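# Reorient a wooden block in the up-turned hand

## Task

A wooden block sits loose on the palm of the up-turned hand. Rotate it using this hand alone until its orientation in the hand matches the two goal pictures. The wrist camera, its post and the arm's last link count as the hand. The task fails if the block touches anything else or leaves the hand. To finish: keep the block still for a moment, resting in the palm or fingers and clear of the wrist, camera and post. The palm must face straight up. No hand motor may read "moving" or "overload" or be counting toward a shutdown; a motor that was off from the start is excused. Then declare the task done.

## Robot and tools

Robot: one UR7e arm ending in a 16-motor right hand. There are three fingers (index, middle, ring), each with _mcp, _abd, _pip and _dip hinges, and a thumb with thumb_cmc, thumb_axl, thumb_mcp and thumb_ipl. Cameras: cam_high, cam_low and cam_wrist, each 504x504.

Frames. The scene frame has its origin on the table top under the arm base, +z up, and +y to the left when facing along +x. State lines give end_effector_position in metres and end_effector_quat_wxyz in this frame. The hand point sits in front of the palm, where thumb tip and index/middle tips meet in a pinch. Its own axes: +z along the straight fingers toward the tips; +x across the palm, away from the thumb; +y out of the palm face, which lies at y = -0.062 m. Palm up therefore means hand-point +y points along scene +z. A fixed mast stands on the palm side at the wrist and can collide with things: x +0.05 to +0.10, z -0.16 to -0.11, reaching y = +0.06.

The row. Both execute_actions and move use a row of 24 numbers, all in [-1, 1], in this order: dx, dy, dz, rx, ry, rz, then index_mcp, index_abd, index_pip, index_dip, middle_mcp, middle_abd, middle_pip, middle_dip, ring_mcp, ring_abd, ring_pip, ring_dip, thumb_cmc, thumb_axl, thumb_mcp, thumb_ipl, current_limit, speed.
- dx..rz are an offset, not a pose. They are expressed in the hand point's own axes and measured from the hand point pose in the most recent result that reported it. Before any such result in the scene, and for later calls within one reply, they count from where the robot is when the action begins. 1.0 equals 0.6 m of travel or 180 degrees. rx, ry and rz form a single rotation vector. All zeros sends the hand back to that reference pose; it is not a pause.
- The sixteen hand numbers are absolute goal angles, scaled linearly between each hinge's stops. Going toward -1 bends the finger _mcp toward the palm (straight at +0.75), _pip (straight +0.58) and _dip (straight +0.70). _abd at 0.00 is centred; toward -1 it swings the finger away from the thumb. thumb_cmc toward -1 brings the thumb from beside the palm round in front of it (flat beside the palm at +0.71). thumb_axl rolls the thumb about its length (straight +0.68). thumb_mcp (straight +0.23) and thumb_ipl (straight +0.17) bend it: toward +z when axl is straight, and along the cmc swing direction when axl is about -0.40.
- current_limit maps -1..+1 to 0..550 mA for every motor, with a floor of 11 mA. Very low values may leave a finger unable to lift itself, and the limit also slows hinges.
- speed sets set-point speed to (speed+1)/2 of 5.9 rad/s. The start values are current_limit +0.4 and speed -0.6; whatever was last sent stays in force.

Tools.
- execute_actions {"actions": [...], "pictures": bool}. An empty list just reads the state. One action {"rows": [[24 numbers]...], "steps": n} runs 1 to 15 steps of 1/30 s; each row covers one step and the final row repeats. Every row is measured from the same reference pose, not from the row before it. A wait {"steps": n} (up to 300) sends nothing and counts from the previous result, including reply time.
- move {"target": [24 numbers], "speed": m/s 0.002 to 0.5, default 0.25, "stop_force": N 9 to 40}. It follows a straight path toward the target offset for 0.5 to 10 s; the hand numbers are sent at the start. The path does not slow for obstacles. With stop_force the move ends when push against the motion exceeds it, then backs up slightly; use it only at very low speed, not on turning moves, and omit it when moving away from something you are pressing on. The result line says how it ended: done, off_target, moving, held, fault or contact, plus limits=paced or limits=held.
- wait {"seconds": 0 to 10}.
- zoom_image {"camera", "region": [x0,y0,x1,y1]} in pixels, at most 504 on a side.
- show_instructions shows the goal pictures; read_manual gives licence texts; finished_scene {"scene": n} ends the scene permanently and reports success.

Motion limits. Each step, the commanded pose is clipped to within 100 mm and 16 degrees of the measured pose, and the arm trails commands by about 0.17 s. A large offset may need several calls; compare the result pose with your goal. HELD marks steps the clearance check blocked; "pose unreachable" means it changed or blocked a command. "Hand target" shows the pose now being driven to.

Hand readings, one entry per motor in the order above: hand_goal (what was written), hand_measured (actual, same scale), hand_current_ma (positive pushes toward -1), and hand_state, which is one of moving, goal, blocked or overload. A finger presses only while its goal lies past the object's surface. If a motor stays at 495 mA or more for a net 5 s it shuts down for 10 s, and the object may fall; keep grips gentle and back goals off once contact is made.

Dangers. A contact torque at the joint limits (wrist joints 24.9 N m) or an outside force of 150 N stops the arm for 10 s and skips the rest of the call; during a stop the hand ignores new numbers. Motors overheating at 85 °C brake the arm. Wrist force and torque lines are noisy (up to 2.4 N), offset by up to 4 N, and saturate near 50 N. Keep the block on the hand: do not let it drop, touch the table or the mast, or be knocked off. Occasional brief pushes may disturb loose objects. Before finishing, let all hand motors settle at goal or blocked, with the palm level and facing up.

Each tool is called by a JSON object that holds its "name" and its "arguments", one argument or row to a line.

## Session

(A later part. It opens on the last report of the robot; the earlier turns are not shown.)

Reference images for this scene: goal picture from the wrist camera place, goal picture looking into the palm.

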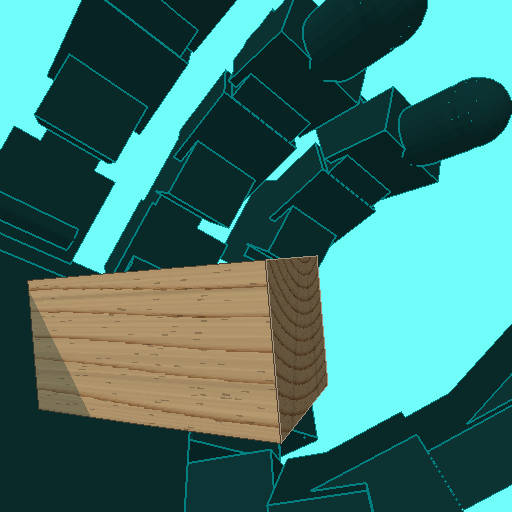

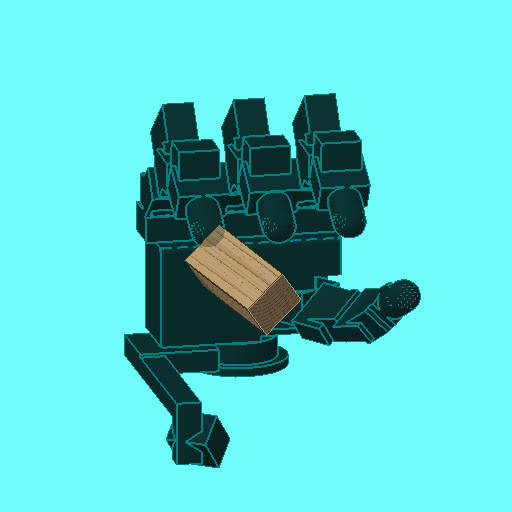

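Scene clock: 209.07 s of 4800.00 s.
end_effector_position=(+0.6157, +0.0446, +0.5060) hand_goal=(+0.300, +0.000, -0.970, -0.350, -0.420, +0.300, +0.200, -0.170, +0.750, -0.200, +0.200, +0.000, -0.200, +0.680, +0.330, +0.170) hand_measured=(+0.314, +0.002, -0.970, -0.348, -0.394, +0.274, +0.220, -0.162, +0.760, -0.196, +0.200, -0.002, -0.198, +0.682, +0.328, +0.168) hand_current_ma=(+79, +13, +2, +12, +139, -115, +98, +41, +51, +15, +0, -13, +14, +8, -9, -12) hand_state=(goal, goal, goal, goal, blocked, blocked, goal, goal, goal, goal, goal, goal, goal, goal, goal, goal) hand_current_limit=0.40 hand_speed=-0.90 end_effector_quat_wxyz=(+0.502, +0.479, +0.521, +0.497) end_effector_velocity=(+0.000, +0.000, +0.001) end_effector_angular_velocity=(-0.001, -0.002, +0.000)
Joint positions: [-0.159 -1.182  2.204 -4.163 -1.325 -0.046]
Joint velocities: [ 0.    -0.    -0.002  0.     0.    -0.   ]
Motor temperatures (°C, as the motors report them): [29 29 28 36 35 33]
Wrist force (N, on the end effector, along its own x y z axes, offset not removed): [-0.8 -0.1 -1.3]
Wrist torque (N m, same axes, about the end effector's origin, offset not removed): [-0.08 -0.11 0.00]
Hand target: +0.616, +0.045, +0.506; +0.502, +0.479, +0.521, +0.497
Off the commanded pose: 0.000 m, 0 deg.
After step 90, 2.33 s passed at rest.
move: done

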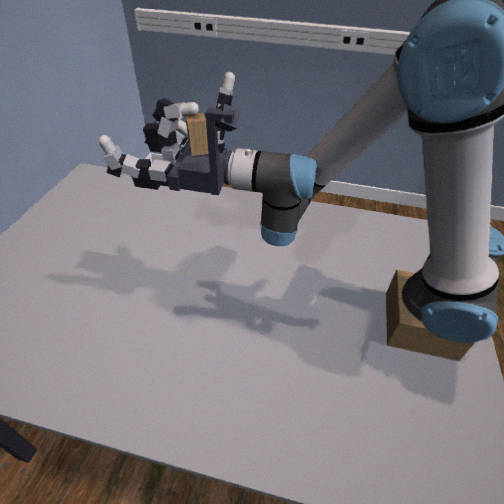

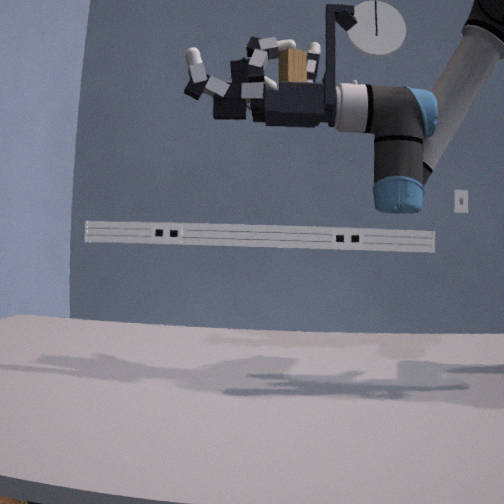

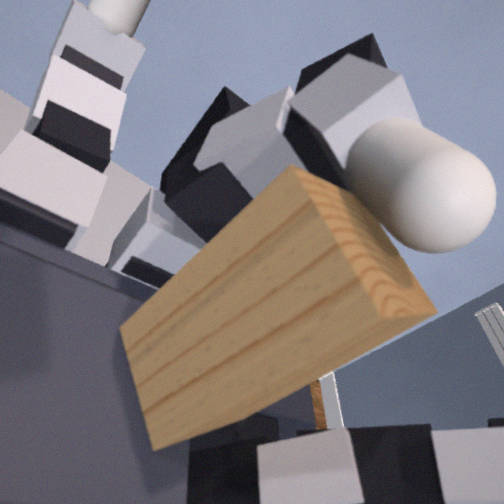

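{"name": "move", "arguments": {
  "target": [0,0,0,0,0,0,0.3,0,-0.97,-0.35,-0.38,0.3,0.3,0.1,0.75,-0.2,0.2,0,-0.2,0.68,0.33,0.17,0.4,-0.7]
}}

{"name": "move", "arguments": {
  "target": [0,0,0,0,0,0,0.12,-0.1,-1,-0.3,-0.55,0.27,0.3,0.05,0.75,-0.2,0.2,0,-0.2,0.68,0.33,0.17,0.4,-0.8]
}}

{"name": "move", "arguments": {
  "target": [0,0,0,0,0,0,0.08,-0.1,-1,-0.28,-0.55,0.27,0.3,-0.25,0.75,-0.2,0.2,0,-0.2,0.68,0.33,0.17,0.4,-0.8]
}}

{"name": "move", "arguments": {
  "target": [0,0,0,0,0,0,0.0,0.55,-1,-0.28,-0.55,0.33,0.3,-0.2,0.75,-0.2,0.2,0,-0.2,0.68,0.33,0.17,0.5,-0.87]
}}

{"name": "zoom_image", "arguments": {
  "camera": "cam_high",
  "region": [100,60,260,210]
}}

Scene clock: 218.23 s of 4800.00 s.
end_effector_position=(+0.6157, +0.0446, +0.5060) hand_goal=(+0.300, +0.000, -0.970, -0.350, -0.380, +0.300, +0.300, +0.100, +0.750, -0.200, +0.200, +0.000, -0.200, +0.680, +0.330, +0.170) hand_measured=(+0.314, +0.002, -0.970, -0.348, -0.380, +0.298, +0.296, +0.096, +0.760, -0.196, +0.200, -0.002, -0.198, +0.682, +0.328, +0.168) hand_current_ma=(+79, +13, +2, +12, -3, -8, -24, -19, +51, +15, +0, -13, +14, +8, -8, -12) hand_state=(goal, goal, goal, goal, goal, goal, goal, goal, goal, goal, goal, goal, goal, goal, goal, goal) hand_current_limit=0.40 hand_speed=-0.70 end_effector_quat_wxyz=(+0.502, +0.479, +0.521, +0.497) end_effector_velocity=(-0.000, +0.000, +0.000) end_effector_angular_velocity=(-0.000, -0.001, +0.000)
Joint positions: [-0.159 -1.182  2.204 -4.163 -1.325 -0.046]
Joint velocities: [ 0. -0. -0. -0.  0. -0.]
Motor temperatures (°C, as the motors report them): [29 29 28 36 35 33]
Wrist force (N, on the end effector, along its own x y z axes, offset not removed): [-1.6 -0.9 -1.5]
Wrist torque (N m, same axes, about the end effector's origin, offset not removed): [-0.02 0.07 -0.01]
Hand target: +0.616, +0.045, +0.506; +0.502, +0.479, +0.521, +0.497
Off the commanded pose: 0.000 m, 0 deg.
After step 90, 5.47 s passed at rest.
move: done

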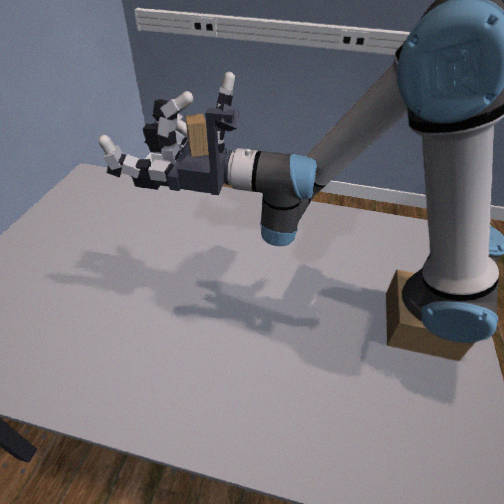

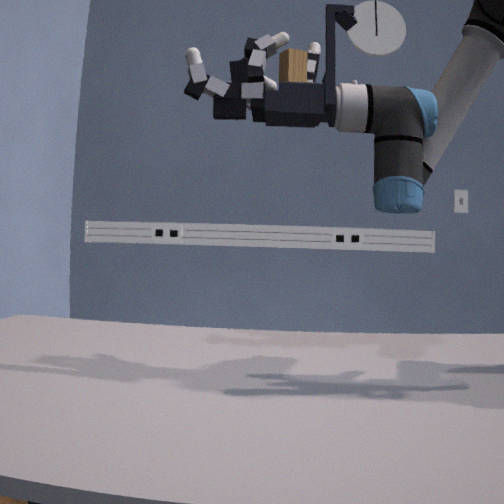

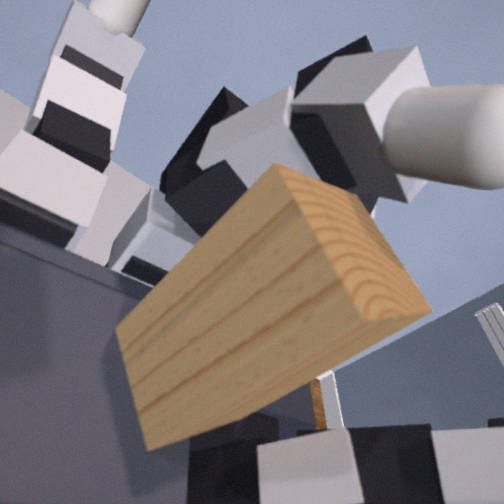

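Scene clock: 218.90 s of 4800.00 s.
end_effector_position=(+0.6157, +0.0446, +0.5060) hand_goal=(+0.120, -0.100, -1.000, -0.300, -0.550, +0.270, +0.300, +0.050, +0.750, -0.200, +0.200, +0.000, -0.200, +0.680, +0.330, +0.170) hand_measured=(+0.132, -0.098, -1.000, -0.304, -0.536, +0.274, +0.300, +0.052, +0.760, -0.196, +0.200, -0.002, -0.198, +0.682, +0.328, +0.168) hand_current_ma=(+63, +14, +1, -20, +76, +16, +0, +11, +51, +15, +0, -13, +14, +8, -8, -12) hand_state=(goal, goal, goal, goal, goal, goal, goal, goal, goal, goal, goal, goal, goal, goal, goal, goal) hand_current_limit=0.40 hand_speed=-0.80 end_effector_quat_wxyz=(+0.502, +0.479, +0.521, +0.497) end_effector_velocity=(-0.000, +0.000, -0.000) end_effector_angular_velocity=(+0.001, +0.000, +0.001)
Joint positions: [-0.159 -1.182  2.204 -4.163 -1.325 -0.046]
Joint velocities: [ 0.001 -0.    -0.     0.    -0.     0.001]
Motor temperatures (°C, as the motors report them): [29 29 28 36 35 33]
Wrist force (N, on the end effector, along its own x y z axes, offset not removed): [0.1 -1.0 -1.4]
Wrist torque (N m, same axes, about the end effector's origin, offset not removed): [-0.19 -0.21 0.07]
Hand target: +0.616, +0.045, +0.506; +0.502, +0.479, +0.521, +0.497
Off the commanded pose: 0.000 m, 0 deg.
move: done

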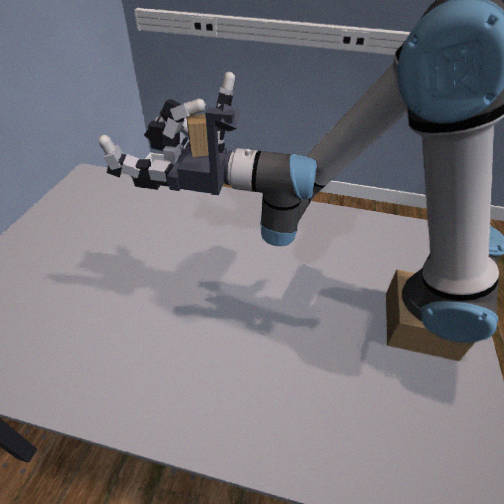

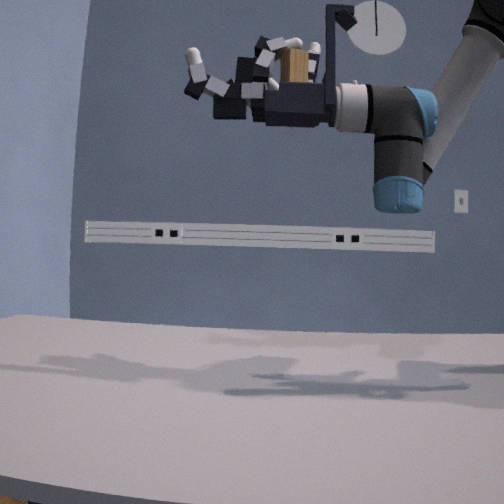

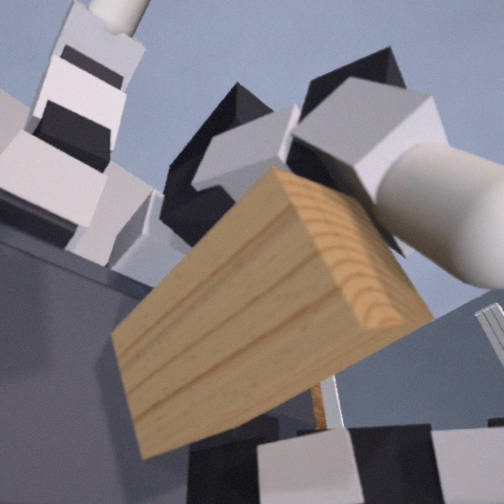

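Scene clock: 219.83 s of 4800.00 s.
end_effector_position=(+0.6157, +0.0446, +0.5060) hand_goal=(+0.080, -0.100, -1.000, -0.280, -0.550, +0.270, +0.300, -0.250, +0.750, -0.200, +0.200, +0.000, -0.200, +0.680, +0.330, +0.170) hand_measured=(+0.090, -0.098, -1.000, -0.284, -0.504, +0.256, +0.346, -0.184, +0.760, -0.196, +0.200, -0.002, -0.198, +0.682, +0.328, +0.168) hand_current_ma=(+59, +14, +1, -20, +245, -59, +235, +348, +51, +15, +0, -13, +14, +8, -8, -12) hand_state=(goal, goal, goal, goal, blocked, goal, blocked, blocked, goal, goal, goal, goal, goal, goal, goal, goal) hand_current_limit=0.40 hand_speed=-0.80 end_effector_quat_wxyz=(+0.502, +0.479, +0.521, +0.497) end_effector_velocity=(+0.000, +0.001, +0.001) end_effector_angular_velocity=(-0.001, -0.001, +0.001)
Joint positions: [-0.159 -1.182  2.204 -4.163 -1.325 -0.046]
Joint velocities: [ 0.001  0.    -0.001 -0.     0.    -0.001]
Motor temperatures (°C, as the motors report them): [29 29 28 36 35 33]
Wrist force (N, on the end effector, along its own x y z axes, offset not removed): [-2.6 -1.2 -0.3]
Wrist torque (N m, same axes, about the end effector's origin, offset not removed): [-0.31 0.18 -0.09]
Hand target: +0.616, +0.045, +0.506; +0.502, +0.479, +0.521, +0.497
Off the commanded pose: 0.000 m, 0 deg.
move: done

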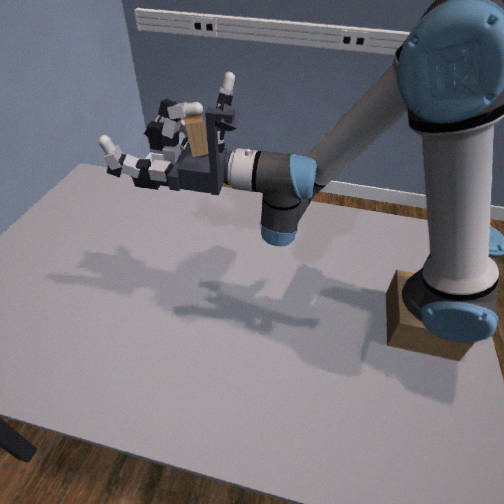

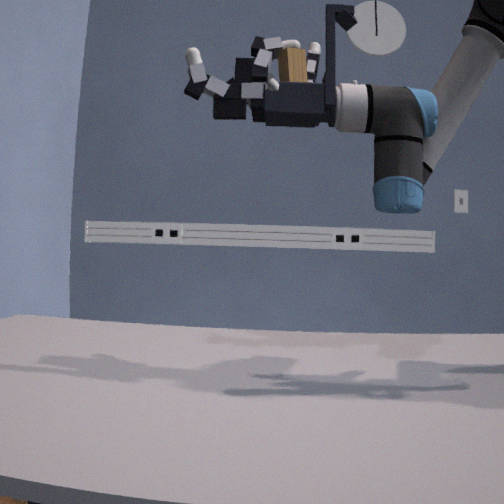

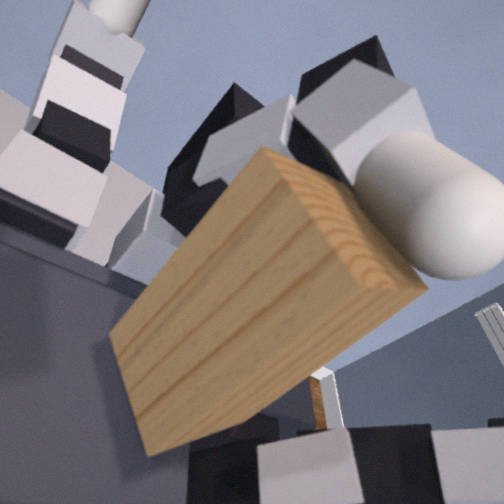

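Scene clock: 221.87 s of 4800.00 s.
end_effector_position=(+0.6157, +0.0446, +0.5060) hand_goal=(+0.000, +0.550, -1.000, -0.280, -0.550, +0.330, +0.300, -0.200, +0.750, -0.200, +0.200, +0.000, -0.200, +0.680, +0.330, +0.170) hand_measured=(+0.010, +0.548, -1.000, -0.278, -0.504, +0.288, +0.348, -0.172, +0.760, -0.196, +0.200, -0.002, -0.198, +0.682, +0.328, +0.168) hand_current_ma=(+51, -13, +1, +9, +249, -182, +239, +146, +51, +15, +0, -13, +14, +8, -8, -12) hand_state=(goal, goal, goal, goal, blocked, blocked, blocked, blocked, goal, goal, goal, goal, goal, goal, goal, goal) hand_current_limit=0.50 hand_speed=-0.87 end_effector_quat_wxyz=(+0.502, +0.479, +0.521, +0.497) end_effector_velocity=(+0.000, +0.000, -0.001) end_effector_angular_velocity=(+0.001, +0.001, +0.000)
Joint positions: [-0.159 -1.182  2.204 -4.163 -1.325 -0.046]
Joint velocities: [0.    0.001 0.    0.    0.    0.   ]
Motor temperatures (°C, as the motors report them): [29 29 28 36 35 33]
Wrist force (N, on the end effector, along its own x y z axes, offset not removed): [-1.8 -1.0 0.2]
Wrist torque (N m, same axes, about the end effector's origin, offset not removed): [-0.27 0.06 -0.12]
Hand target: +0.616, +0.045, +0.506; +0.502, +0.479, +0.521, +0.497
Off the commanded pose: 0.000 m, 0 deg.
move: done

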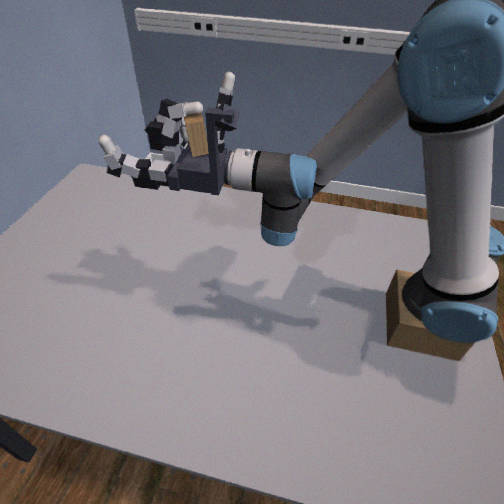

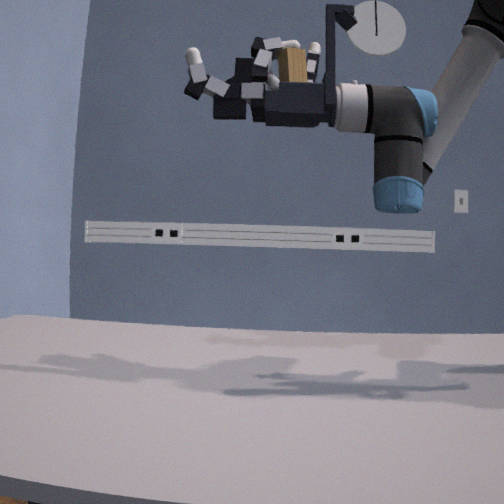

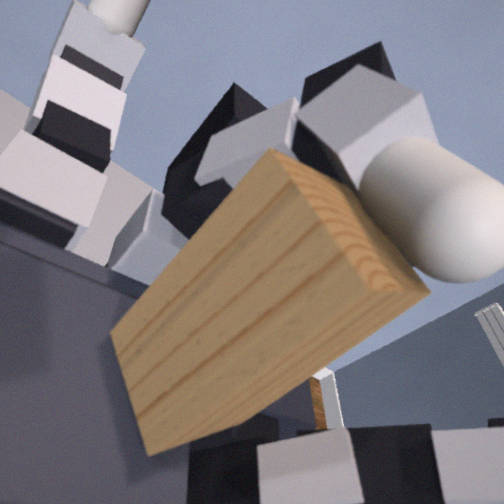

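Region (100, 60, 260, 210) of cam_high's 504x504 image, scaled by 3.150, with more detail than that image has; it fills the top 472 rows of this view, and the rest is white.

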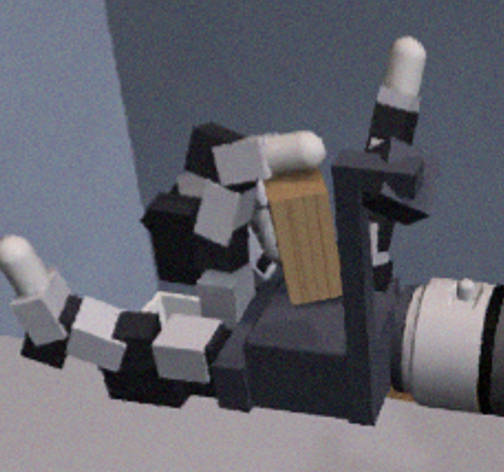

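{"name": "move", "arguments": {
  "target": [0,0,0,0,0,0,0.0,0.55,-1,-0.28,-0.5,0.1,0.5,0.4,-0.3,0,0.2,0,-0.2,0.68,0.33,0.17,0.5,-0.6]
}}

{"name": "move", "arguments": {
  "target": [0,0,0,0,0,0,-0.03,0.85,-1,-0.28,0.4,0,0.5,0.4,-0.4,0.3,0,-0.2,-0.2,0.68,0.33,0.17,0.5,-0.75]
}}

{"name": "zoom_image", "arguments": {
  "camera": "cam_high",
  "region": [100,60,260,210]
}}

Scene clock: 236.23 s of 4800.00 s.
end_effector_position=(+0.6157, +0.0446, +0.5060) hand_goal=(+0.000, +0.550, -1.000, -0.280, -0.500, +0.100, +0.500, +0.400, -0.300, +0.000, +0.200, +0.000, -0.200, +0.680, +0.330, +0.170) hand_measured=(+0.008, +0.548, -1.000, -0.278, -0.496, +0.104, +0.496, +0.396, -0.292, -0.004, +0.200, -0.002, -0.198, +0.682, +0.328, +0.168) hand_current_ma=(+50, -13, +1, +9, +17, +17, -19, -17, +39, -18, +1, -13, +14, +8, -8, -12) hand_state=(goal, goal, goal, goal, goal, goal, goal, goal, goal, goal, goal, goal, goal, goal, goal, goal) hand_current_limit=0.50 hand_speed=-0.60 end_effector_quat_wxyz=(+0.502, +0.479, +0.521, +0.497) end_effector_velocity=(+0.000, -0.000, +0.001) end_effector_angular_velocity=(-0.000, -0.001, -0.000)
Joint positions: [-0.159 -1.182  2.204 -4.163 -1.325 -0.046]
Joint velocities: [-0.    -0.    -0.001 -0.    -0.    -0.   ]
Motor temperatures (°C, as the motors report them): [29 29 28 36 35 33]
Wrist force (N, on the end effector, along its own x y z axes, offset not removed): [-1.9 0.0 -0.6]
Wrist torque (N m, same axes, about the end effector's origin, offset not removed): [-0.16 0.13 -0.02]
Hand target: +0.616, +0.045, +0.506; +0.502, +0.479, +0.521, +0.497
Off the commanded pose: 0.000 m, 0 deg.
After step 90, 9.80 s passed at rest.
move: done

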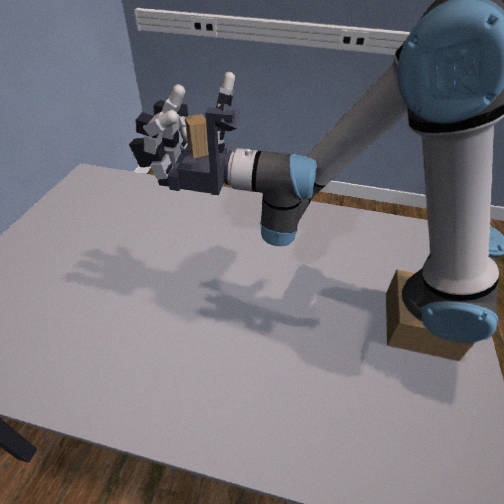

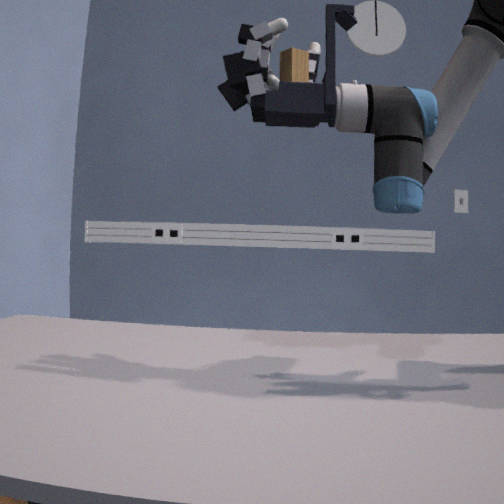

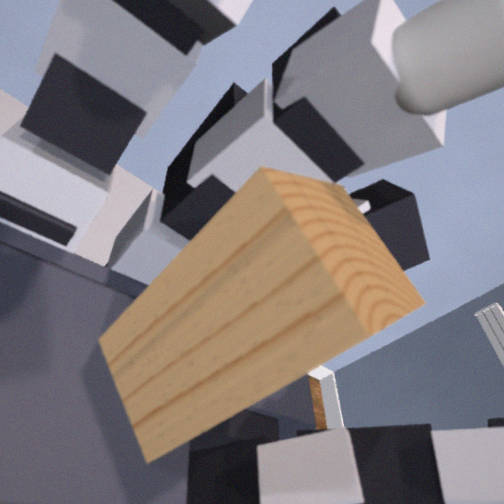

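Scene clock: 238.07 s of 4800.00 s.
end_effector_position=(+0.6157, +0.0446, +0.5060) hand_goal=(-0.030, +0.850, -1.000, -0.280, +0.400, +0.000, +0.500, +0.400, -0.400, +0.300, +0.000, -0.200, -0.200, +0.680, +0.330, +0.170) hand_measured=(-0.022, +0.848, -1.000, -0.278, +0.410, +0.002, +0.500, +0.398, -0.398, +0.298, +0.002, -0.198, -0.198, +0.682, +0.328, +0.168) hand_current_ma=(+47, -12, +1, +9, +53, +13, +2, -12, +16, -10, +5, +11, +14, +8, -8, -12) hand_state=(goal, goal, goal, goal, goal, goal, goal, goal, goal, goal, goal, goal, goal, goal, goal, goal) hand_current_limit=0.50 hand_speed=-0.75 end_effector_quat_wxyz=(+0.502, +0.479, +0.521, +0.497) end_effector_velocity=(+0.000, +0.001, -0.000) end_effector_angular_velocity=(-0.000, +0.001, +0.001)
Joint positions: [-0.159 -1.182  2.204 -4.163 -1.325 -0.046]
Joint velocities: [ 0.001  0.     0.     0.001 -0.    -0.   ]
Motor temperatures (°C, as the motors report them): [29 29 28 36 35 33]
Wrist force (N, on the end effector, along its own x y z axes, offset not removed): [-1.9 -1.4 -0.2]
Wrist torque (N m, same axes, about the end effector's origin, offset not removed): [-0.25 0.12 -0.13]
Hand target: +0.616, +0.045, +0.506; +0.502, +0.479, +0.521, +0.497
Off the commanded pose: 0.000 m, 0 deg.
move: done

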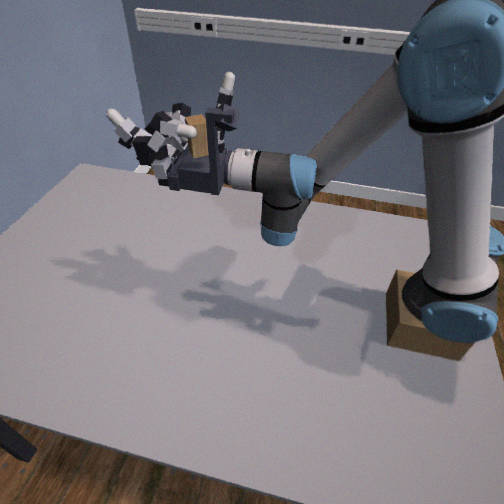

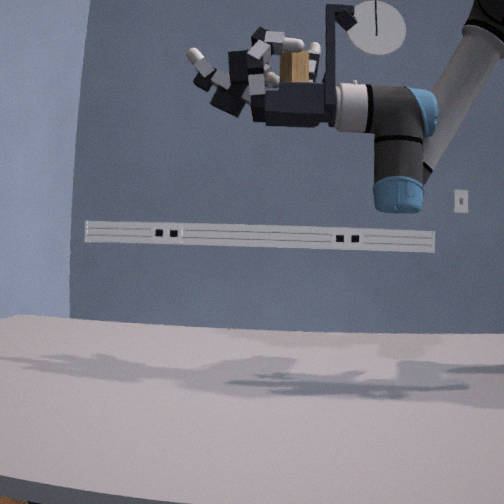

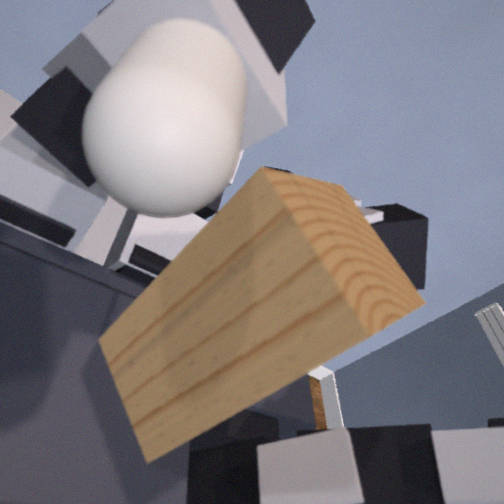

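Region (100, 60, 260, 210) of cam_high's 504x504 image, scaled by 3.150, with more detail than that image has; it fills the top 472 rows of this view, and the rest is white.

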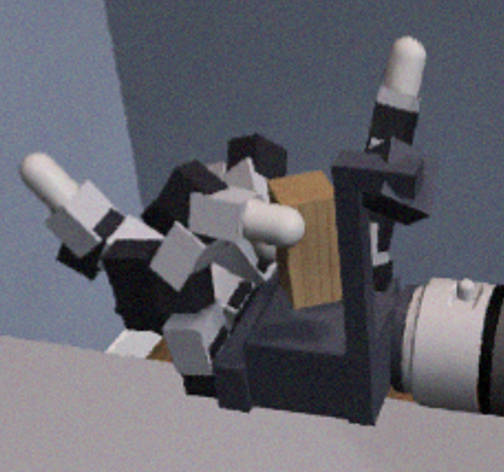

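{"name": "move", "arguments": {
  "target": [0,0,0,0,0,0,0.08,0.25,-1,-0.25,0.6,0,0.5,0.4,-0.3,0.4,0,-0.2,-0.2,0.68,0.33,0.17,0.5,-0.75]
}}

{"name": "move", "arguments": {
  "target": [0,0,0,0,0,0,0.0,0.25,-1,-0.2,0.6,0,0.5,0.4,-0.35,0.95,0.05,-0.1,-0.2,0.68,0.33,0.17,0.5,-0.88]
}}

{"name": "zoom_image", "arguments": {
  "camera": "cam_high",
  "region": [100,60,260,210]
}}

Scene clock: 245.07 s of 4800.00 s.
end_effector_position=(+0.6157, +0.0446, +0.5060) hand_goal=(+0.080, +0.250, -1.000, -0.250, +0.600, +0.000, +0.500, +0.400, -0.300, +0.400, +0.000, -0.200, -0.200, +0.680, +0.330, +0.170) hand_measured=(+0.082, +0.254, -1.000, -0.254, +0.610, +0.002, +0.500, +0.398, -0.302, +0.398, +0.000, -0.198, -0.198, +0.682, +0.328, +0.168) hand_current_ma=(+8, +15, +1, -19, +58, +13, +3, -11, -6, -8, +4, +11, +14, +8, -8, -12) hand_state=(goal, goal, goal, goal, goal, goal, goal, goal, goal, goal, goal, goal, goal, goal, goal, goal) hand_current_limit=0.50 hand_speed=-0.75 end_effector_quat_wxyz=(+0.502, +0.479, +0.521, +0.497) end_effector_velocity=(-0.000, +0.000, +0.001) end_effector_angular_velocity=(-0.001, -0.002, +0.000)
Joint positions: [-0.159 -1.182  2.204 -4.163 -1.325 -0.046]
Joint velocities: [ 0.    -0.    -0.001 -0.001 -0.    -0.   ]
Motor temperatures (°C, as the motors report them): [29 29 28 36 35 33]
Wrist force (N, on the end effector, along its own x y z axes, offset not removed): [-1.1 0.2 -0.6]
Wrist torque (N m, same axes, about the end effector's origin, offset not removed): [-0.09 0.00 0.12]
Hand target: +0.616, +0.045, +0.506; +0.502, +0.479, +0.521, +0.497
Off the commanded pose: 0.000 m, 0 deg.
After step 90, 2.87 s passed at rest.
move: done

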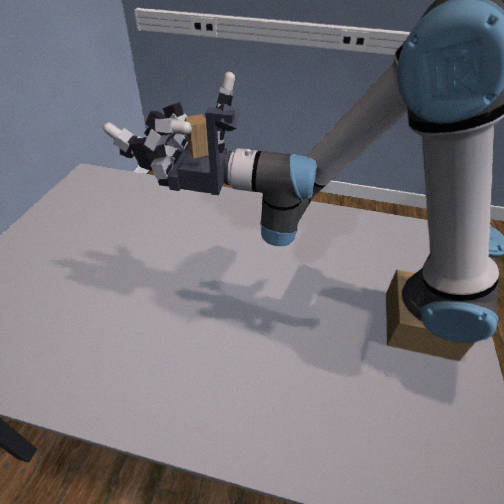

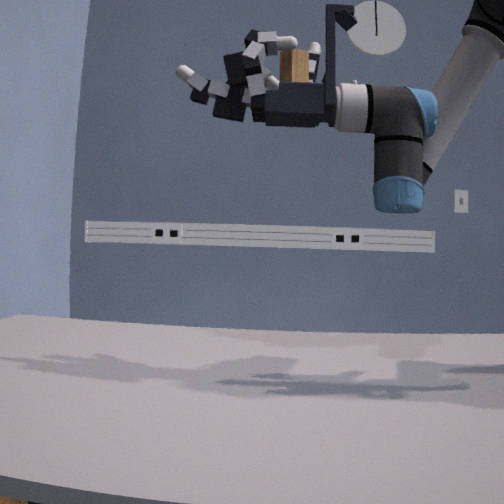

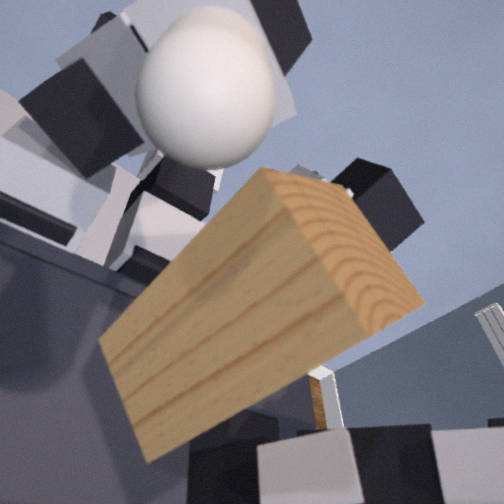

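Scene clock: 246.97 s of 4800.00 s.
end_effector_position=(+0.6157, +0.0446, +0.5060) hand_goal=(+0.000, +0.250, -1.000, -0.200, +0.600, +0.000, +0.500, +0.400, -0.350, +0.950, +0.050, -0.100, -0.200, +0.680, +0.330, +0.170) hand_measured=(+0.010, +0.252, -1.000, -0.204, +0.610, +0.002, +0.500, +0.398, -0.344, +0.948, +0.046, -0.104, -0.198, +0.682, +0.328, +0.168) hand_current_ma=(+51, +13, +1, -16, +58, +13, +3, -11, +31, -7, -22, -16, +14, +8, -8, -12) hand_state=(goal, goal, goal, goal, goal, goal, goal, goal, goal, goal, goal, goal, goal, goal, goal, goal) hand_current_limit=0.50 hand_speed=-0.88 end_effector_quat_wxyz=(+0.502, +0.479, +0.521, +0.497) end_effector_velocity=(-0.000, +0.000, +0.000) end_effector_angular_velocity=(-0.001, -0.000, -0.000)
Joint positions: [-0.159 -1.182  2.204 -4.163 -1.325 -0.046]
Joint velocities: [ 0.    -0.     0.    -0.    -0.    -0.001]
Motor temperatures (°C, as the motors report them): [29 29 28 36 35 33]
Wrist force (N, on the end effector, along its own x y z axes, offset not removed): [-2.1 -2.5 -0.8]
Wrist torque (N m, same axes, about the end effector's origin, offset not removed): [-0.44 0.14 -0.15]
Hand target: +0.616, +0.045, +0.506; +0.502, +0.479, +0.521, +0.497
Off the commanded pose: 0.000 m, 0 deg.
move: done

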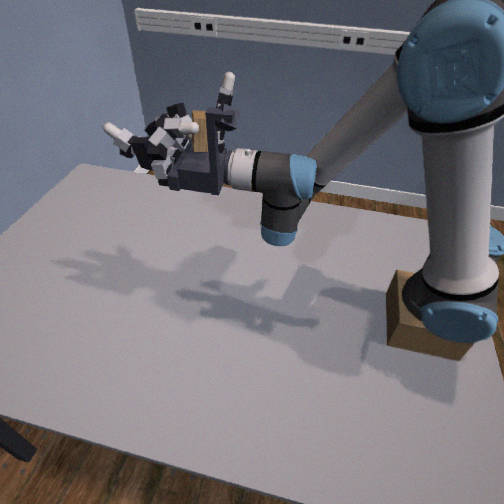

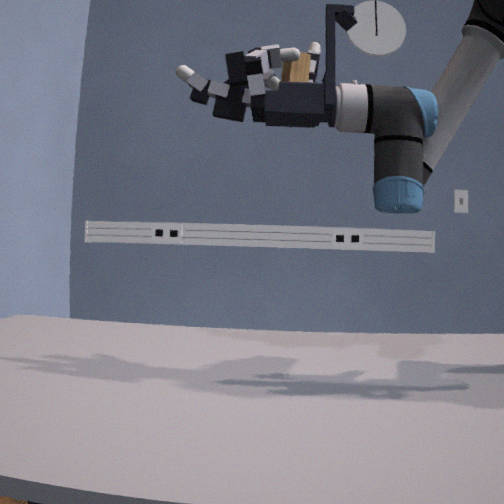

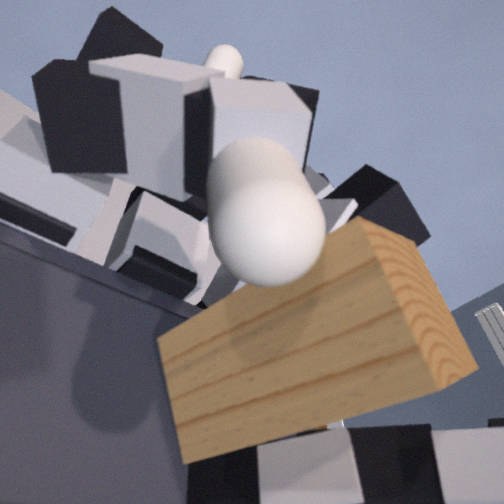

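Region (100, 60, 260, 210) of cam_high's 504x504 image, scaled by 3.150, with more detail than that image has; it fills the top 472 rows of this view, and the rest is white.

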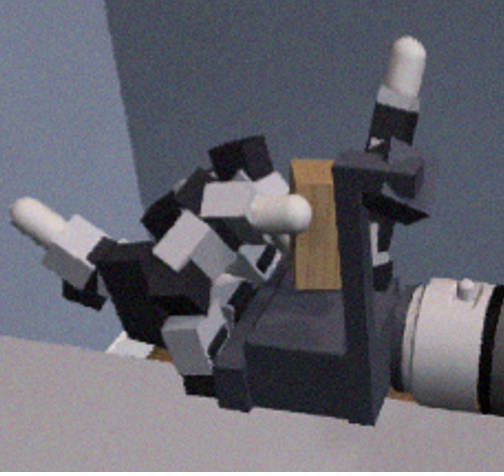

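{"name": "move", "arguments": {
  "target": [0,0,0,0,0,0,0.15,0,-1,-0.3,0.6,0,0.5,0.4,-0.35,0.95,0.05,-0.1,-0.35,0.2,0.6,0.0,0.5,-0.85]
}}

{"name": "zoom_image", "arguments": {
  "camera": "cam_low",
  "region": [200,0,380,150]
}}

Scene clock: 254.37 s of 4800.00 s.
end_effector_position=(+0.6157, +0.0446, +0.5060) hand_goal=(+0.150, +0.000, -1.000, -0.300, +0.600, +0.000, +0.500, +0.400, -0.350, +0.950, +0.050, -0.100, -0.350, +0.200, +0.600, +0.000) hand_measured=(+0.152, +0.004, -1.000, -0.298, +0.610, +0.002, +0.500, +0.398, -0.344, +0.950, +0.046, -0.104, -0.340, +0.202, +0.602, +0.002) hand_current_ma=(+11, +14, +1, +12, +58, +13, +3, -11, +29, +0, -22, -16, +54, +11, +9, +20) hand_state=(goal, goal, goal, goal, goal, goal, goal, goal, goal, goal, goal, goal, goal, goal, goal, goal) hand_current_limit=0.50 hand_speed=-0.85 end_effector_quat_wxyz=(+0.502, +0.479, +0.521, +0.497) end_effector_velocity=(-0.000, -0.000, +0.000) end_effector_angular_velocity=(-0.001, -0.002, -0.000)
Joint positions: [-0.159 -1.182  2.204 -4.163 -1.325 -0.046]
Joint velocities: [-0.     0.    -0.    -0.002  0.    -0.   ]
Motor temperatures (°C, as the motors report them): [29 29 28 36 35 33]
Wrist force (N, on the end effector, along its own x y z axes, offset not removed): [-1.3 -1.5 0.0]
Wrist torque (N m, same axes, about the end effector's origin, offset not removed): [-0.32 0.05 0.02]
Hand target: +0.616, +0.045, +0.506; +0.502, +0.479, +0.521, +0.497
Off the commanded pose: 0.000 m, 0 deg.
After step 90, 2.57 s passed at rest.
move: done

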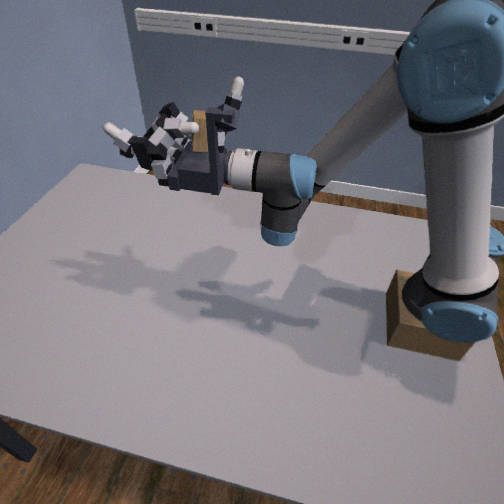

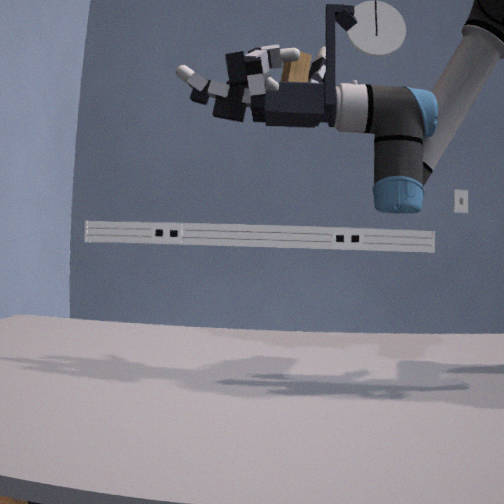

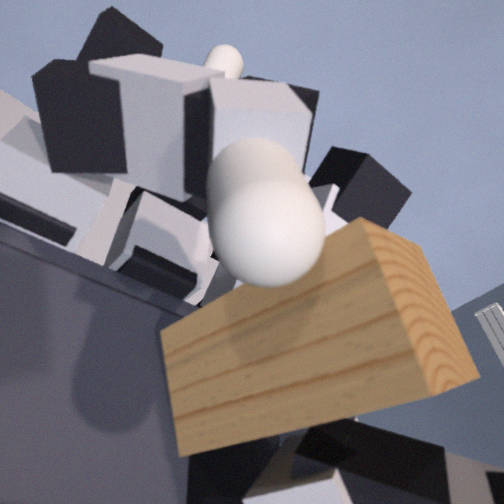

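Region (200, 0, 380, 150) of cam_low's 504x504 image, scaled by 2.800, with more detail than that image has.

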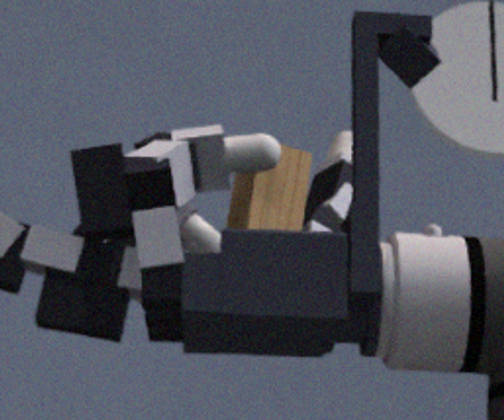

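Push the top further with the ring, base back with the thumb.

{"name": "move", "arguments": {
  "target": [0,0,0,0,0,0,0.15,0,-1,-0.3,0.6,0,0.5,0.4,-0.5,1,0.1,0.1,-0.5,0.1,0.7,0.0,0.5,-0.9]
}}

{"name": "zoom_image", "arguments": {
  "camera": "cam_low",
  "region": [200,0,380,150]
}}

Scene clock: 258.83 s of 4800.00 s.
end_effector_position=(+0.6157, +0.0446, +0.5060) hand_goal=(+0.150, +0.000, -1.000, -0.300, +0.600, +0.000, +0.500, +0.400, -0.500, +1.000, +0.100, +0.100, -0.500, +0.100, +0.700, +0.000) hand_measured=(+0.152, +0.004, -1.000, -0.298, +0.610, +0.002, +0.500, +0.398, -0.484, +0.998, +0.096, +0.096, -0.480, +0.104, +0.702, +0.002) hand_current_ma=(+12, +14, +1, +12, +58, +13, +3, -11, +86, -10, -21, -24, +108, +24, +11, +20) hand_state=(goal, goal, goal, goal, goal, goal, goal, goal, goal, goal, goal, goal, goal, goal, goal, goal) hand_current_limit=0.50 hand_speed=-0.90 end_effector_quat_wxyz=(+0.502, +0.479, +0.521, +0.497) end_effector_velocity=(+0.000, +0.001, -0.000) end_effector_angular_velocity=(+0.000, +0.001, +0.001)
Joint positions: [-0.159 -1.182  2.204 -4.163 -1.325 -0.046]
Joint velocities: [ 0.001  0.     0.     0.001  0.    -0.   ]
Motor temperatures (°C, as the motors report them): [29 29 28 36 35 33]
Wrist force (N, on the end effector, along its own x y z axes, offset not removed): [-1.9 0.8 -1.3]
Wrist torque (N m, same axes, about the end effector's origin, offset not removed): [0.09 0.08 0.03]
Hand target: +0.616, +0.045, +0.506; +0.502, +0.479, +0.521, +0.497
Off the commanded pose: 0.000 m, 0 deg.
After step 90, 0.40 s passed at rest.
move: done

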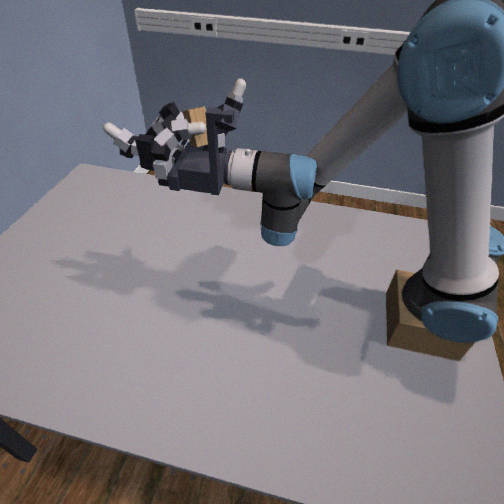

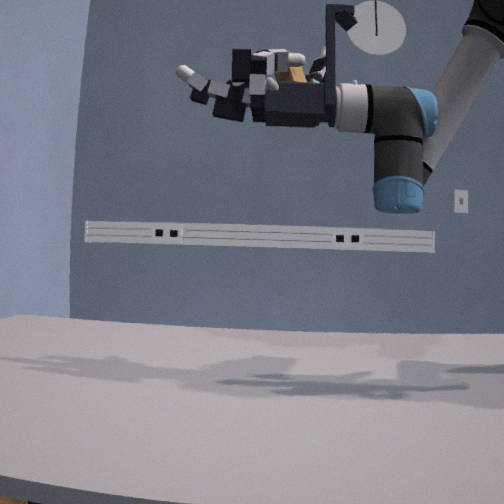

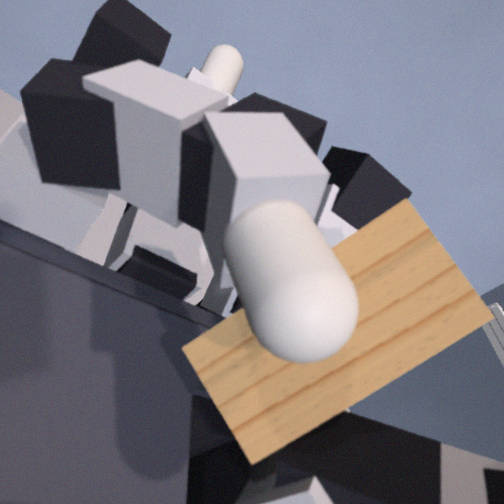

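Region (200, 0, 380, 150) of cam_low's 504x504 image, scaled by 2.800, with more detail than that image has.

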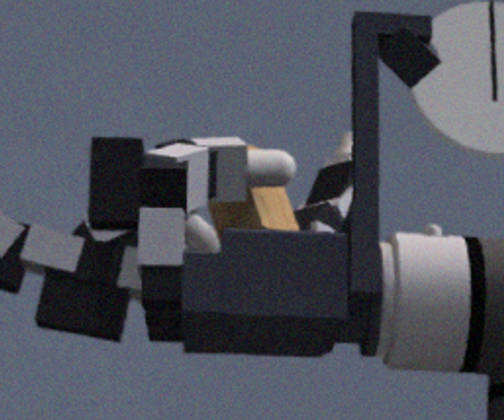

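{"name": "move", "arguments": {
  "target": [0,0,0,0,0,0,0.1,0,-0.78,-0.08,0.6,0,0.5,0.4,-0.45,1,0.1,0.1,-0.42,0.1,0.62,0.0,0.5,-0.9]
}}

{"name": "zoom_image", "arguments": {
  "camera": "cam_low",
  "region": [200,0,380,150]
}}

Scene clock: 265.43 s of 4800.00 s.
end_effector_position=(+0.6157, +0.0446, +0.5060) hand_goal=(+0.100, +0.000, -0.780, -0.080, +0.600, +0.000, +0.500, +0.400, -0.450, +1.000, +0.100, +0.100, -0.420, +0.100, +0.620, +0.000) hand_measured=(+0.098, -0.018, -0.848, -0.124, +0.610, +0.002, +0.500, +0.398, -0.446, +0.966, +0.080, +0.092, -0.418, +0.102, +0.630, +0.002) hand_current_ma=(-11, -85, -343, -227, +58, +13, +3, -11, +18, -153, -105, -43, +11, +12, +61, +20) hand_state=(goal, goal, blocked, blocked, goal, goal, goal, goal, goal, blocked, blocked, goal, goal, goal, goal, goal) hand_current_limit=0.50 hand_speed=-0.90 end_effector_quat_wxyz=(+0.502, +0.479, +0.521, +0.497) end_effector_velocity=(+0.000, -0.000, -0.000) end_effector_angular_velocity=(+0.000, -0.000, -0.001)
Joint positions: [-0.159 -1.182  2.204 -4.163 -1.325 -0.046]
Joint velocities: [-0.001  0.001  0.    -0.001 -0.     0.   ]
Motor temperatures (°C, as the motors report them): [29 29 28 36 35 33]
Wrist force (N, on the end effector, along its own x y z axes, offset not removed): [-1.3 -1.3 -0.1]
Wrist torque (N m, same axes, about the end effector's origin, offset not removed): [-0.34 -0.01 0.02]
Hand target: +0.616, +0.045, +0.506; +0.502, +0.479, +0.521, +0.497
Off the commanded pose: 0.000 m, 0 deg.
After step 90, 2.47 s passed at rest.
move: done

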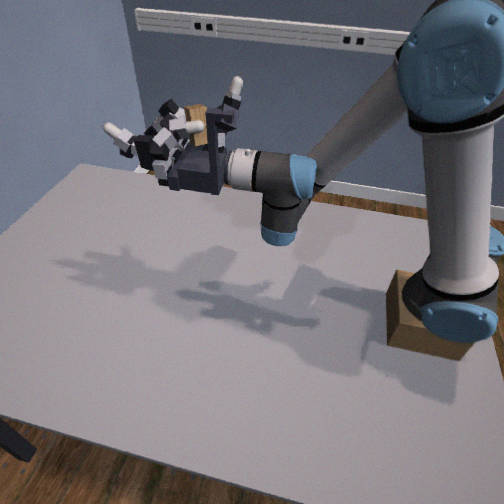

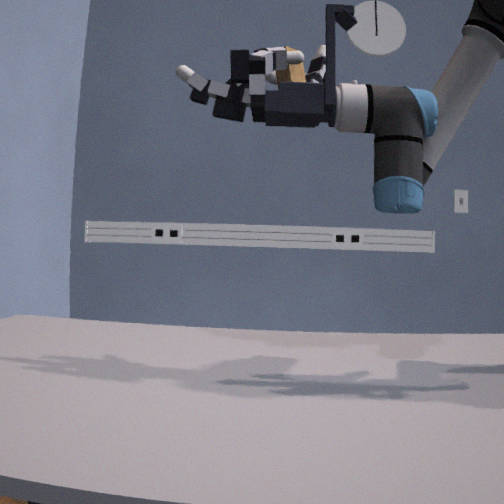

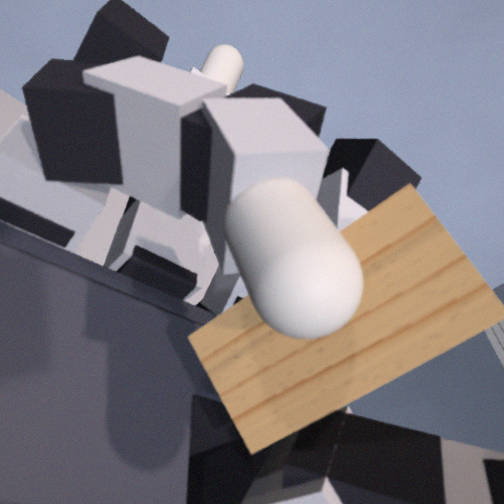

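Region (200, 0, 380, 150) of cam_low's 504x504 image, scaled by 2.800, with more detail than that image has.

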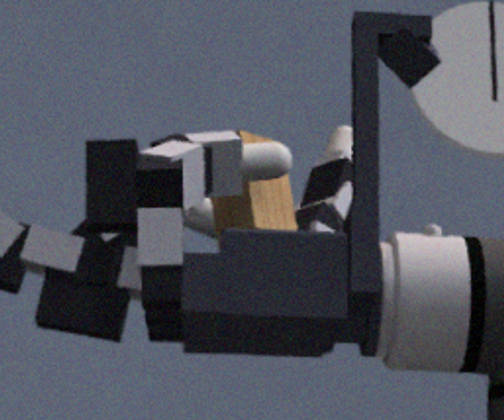

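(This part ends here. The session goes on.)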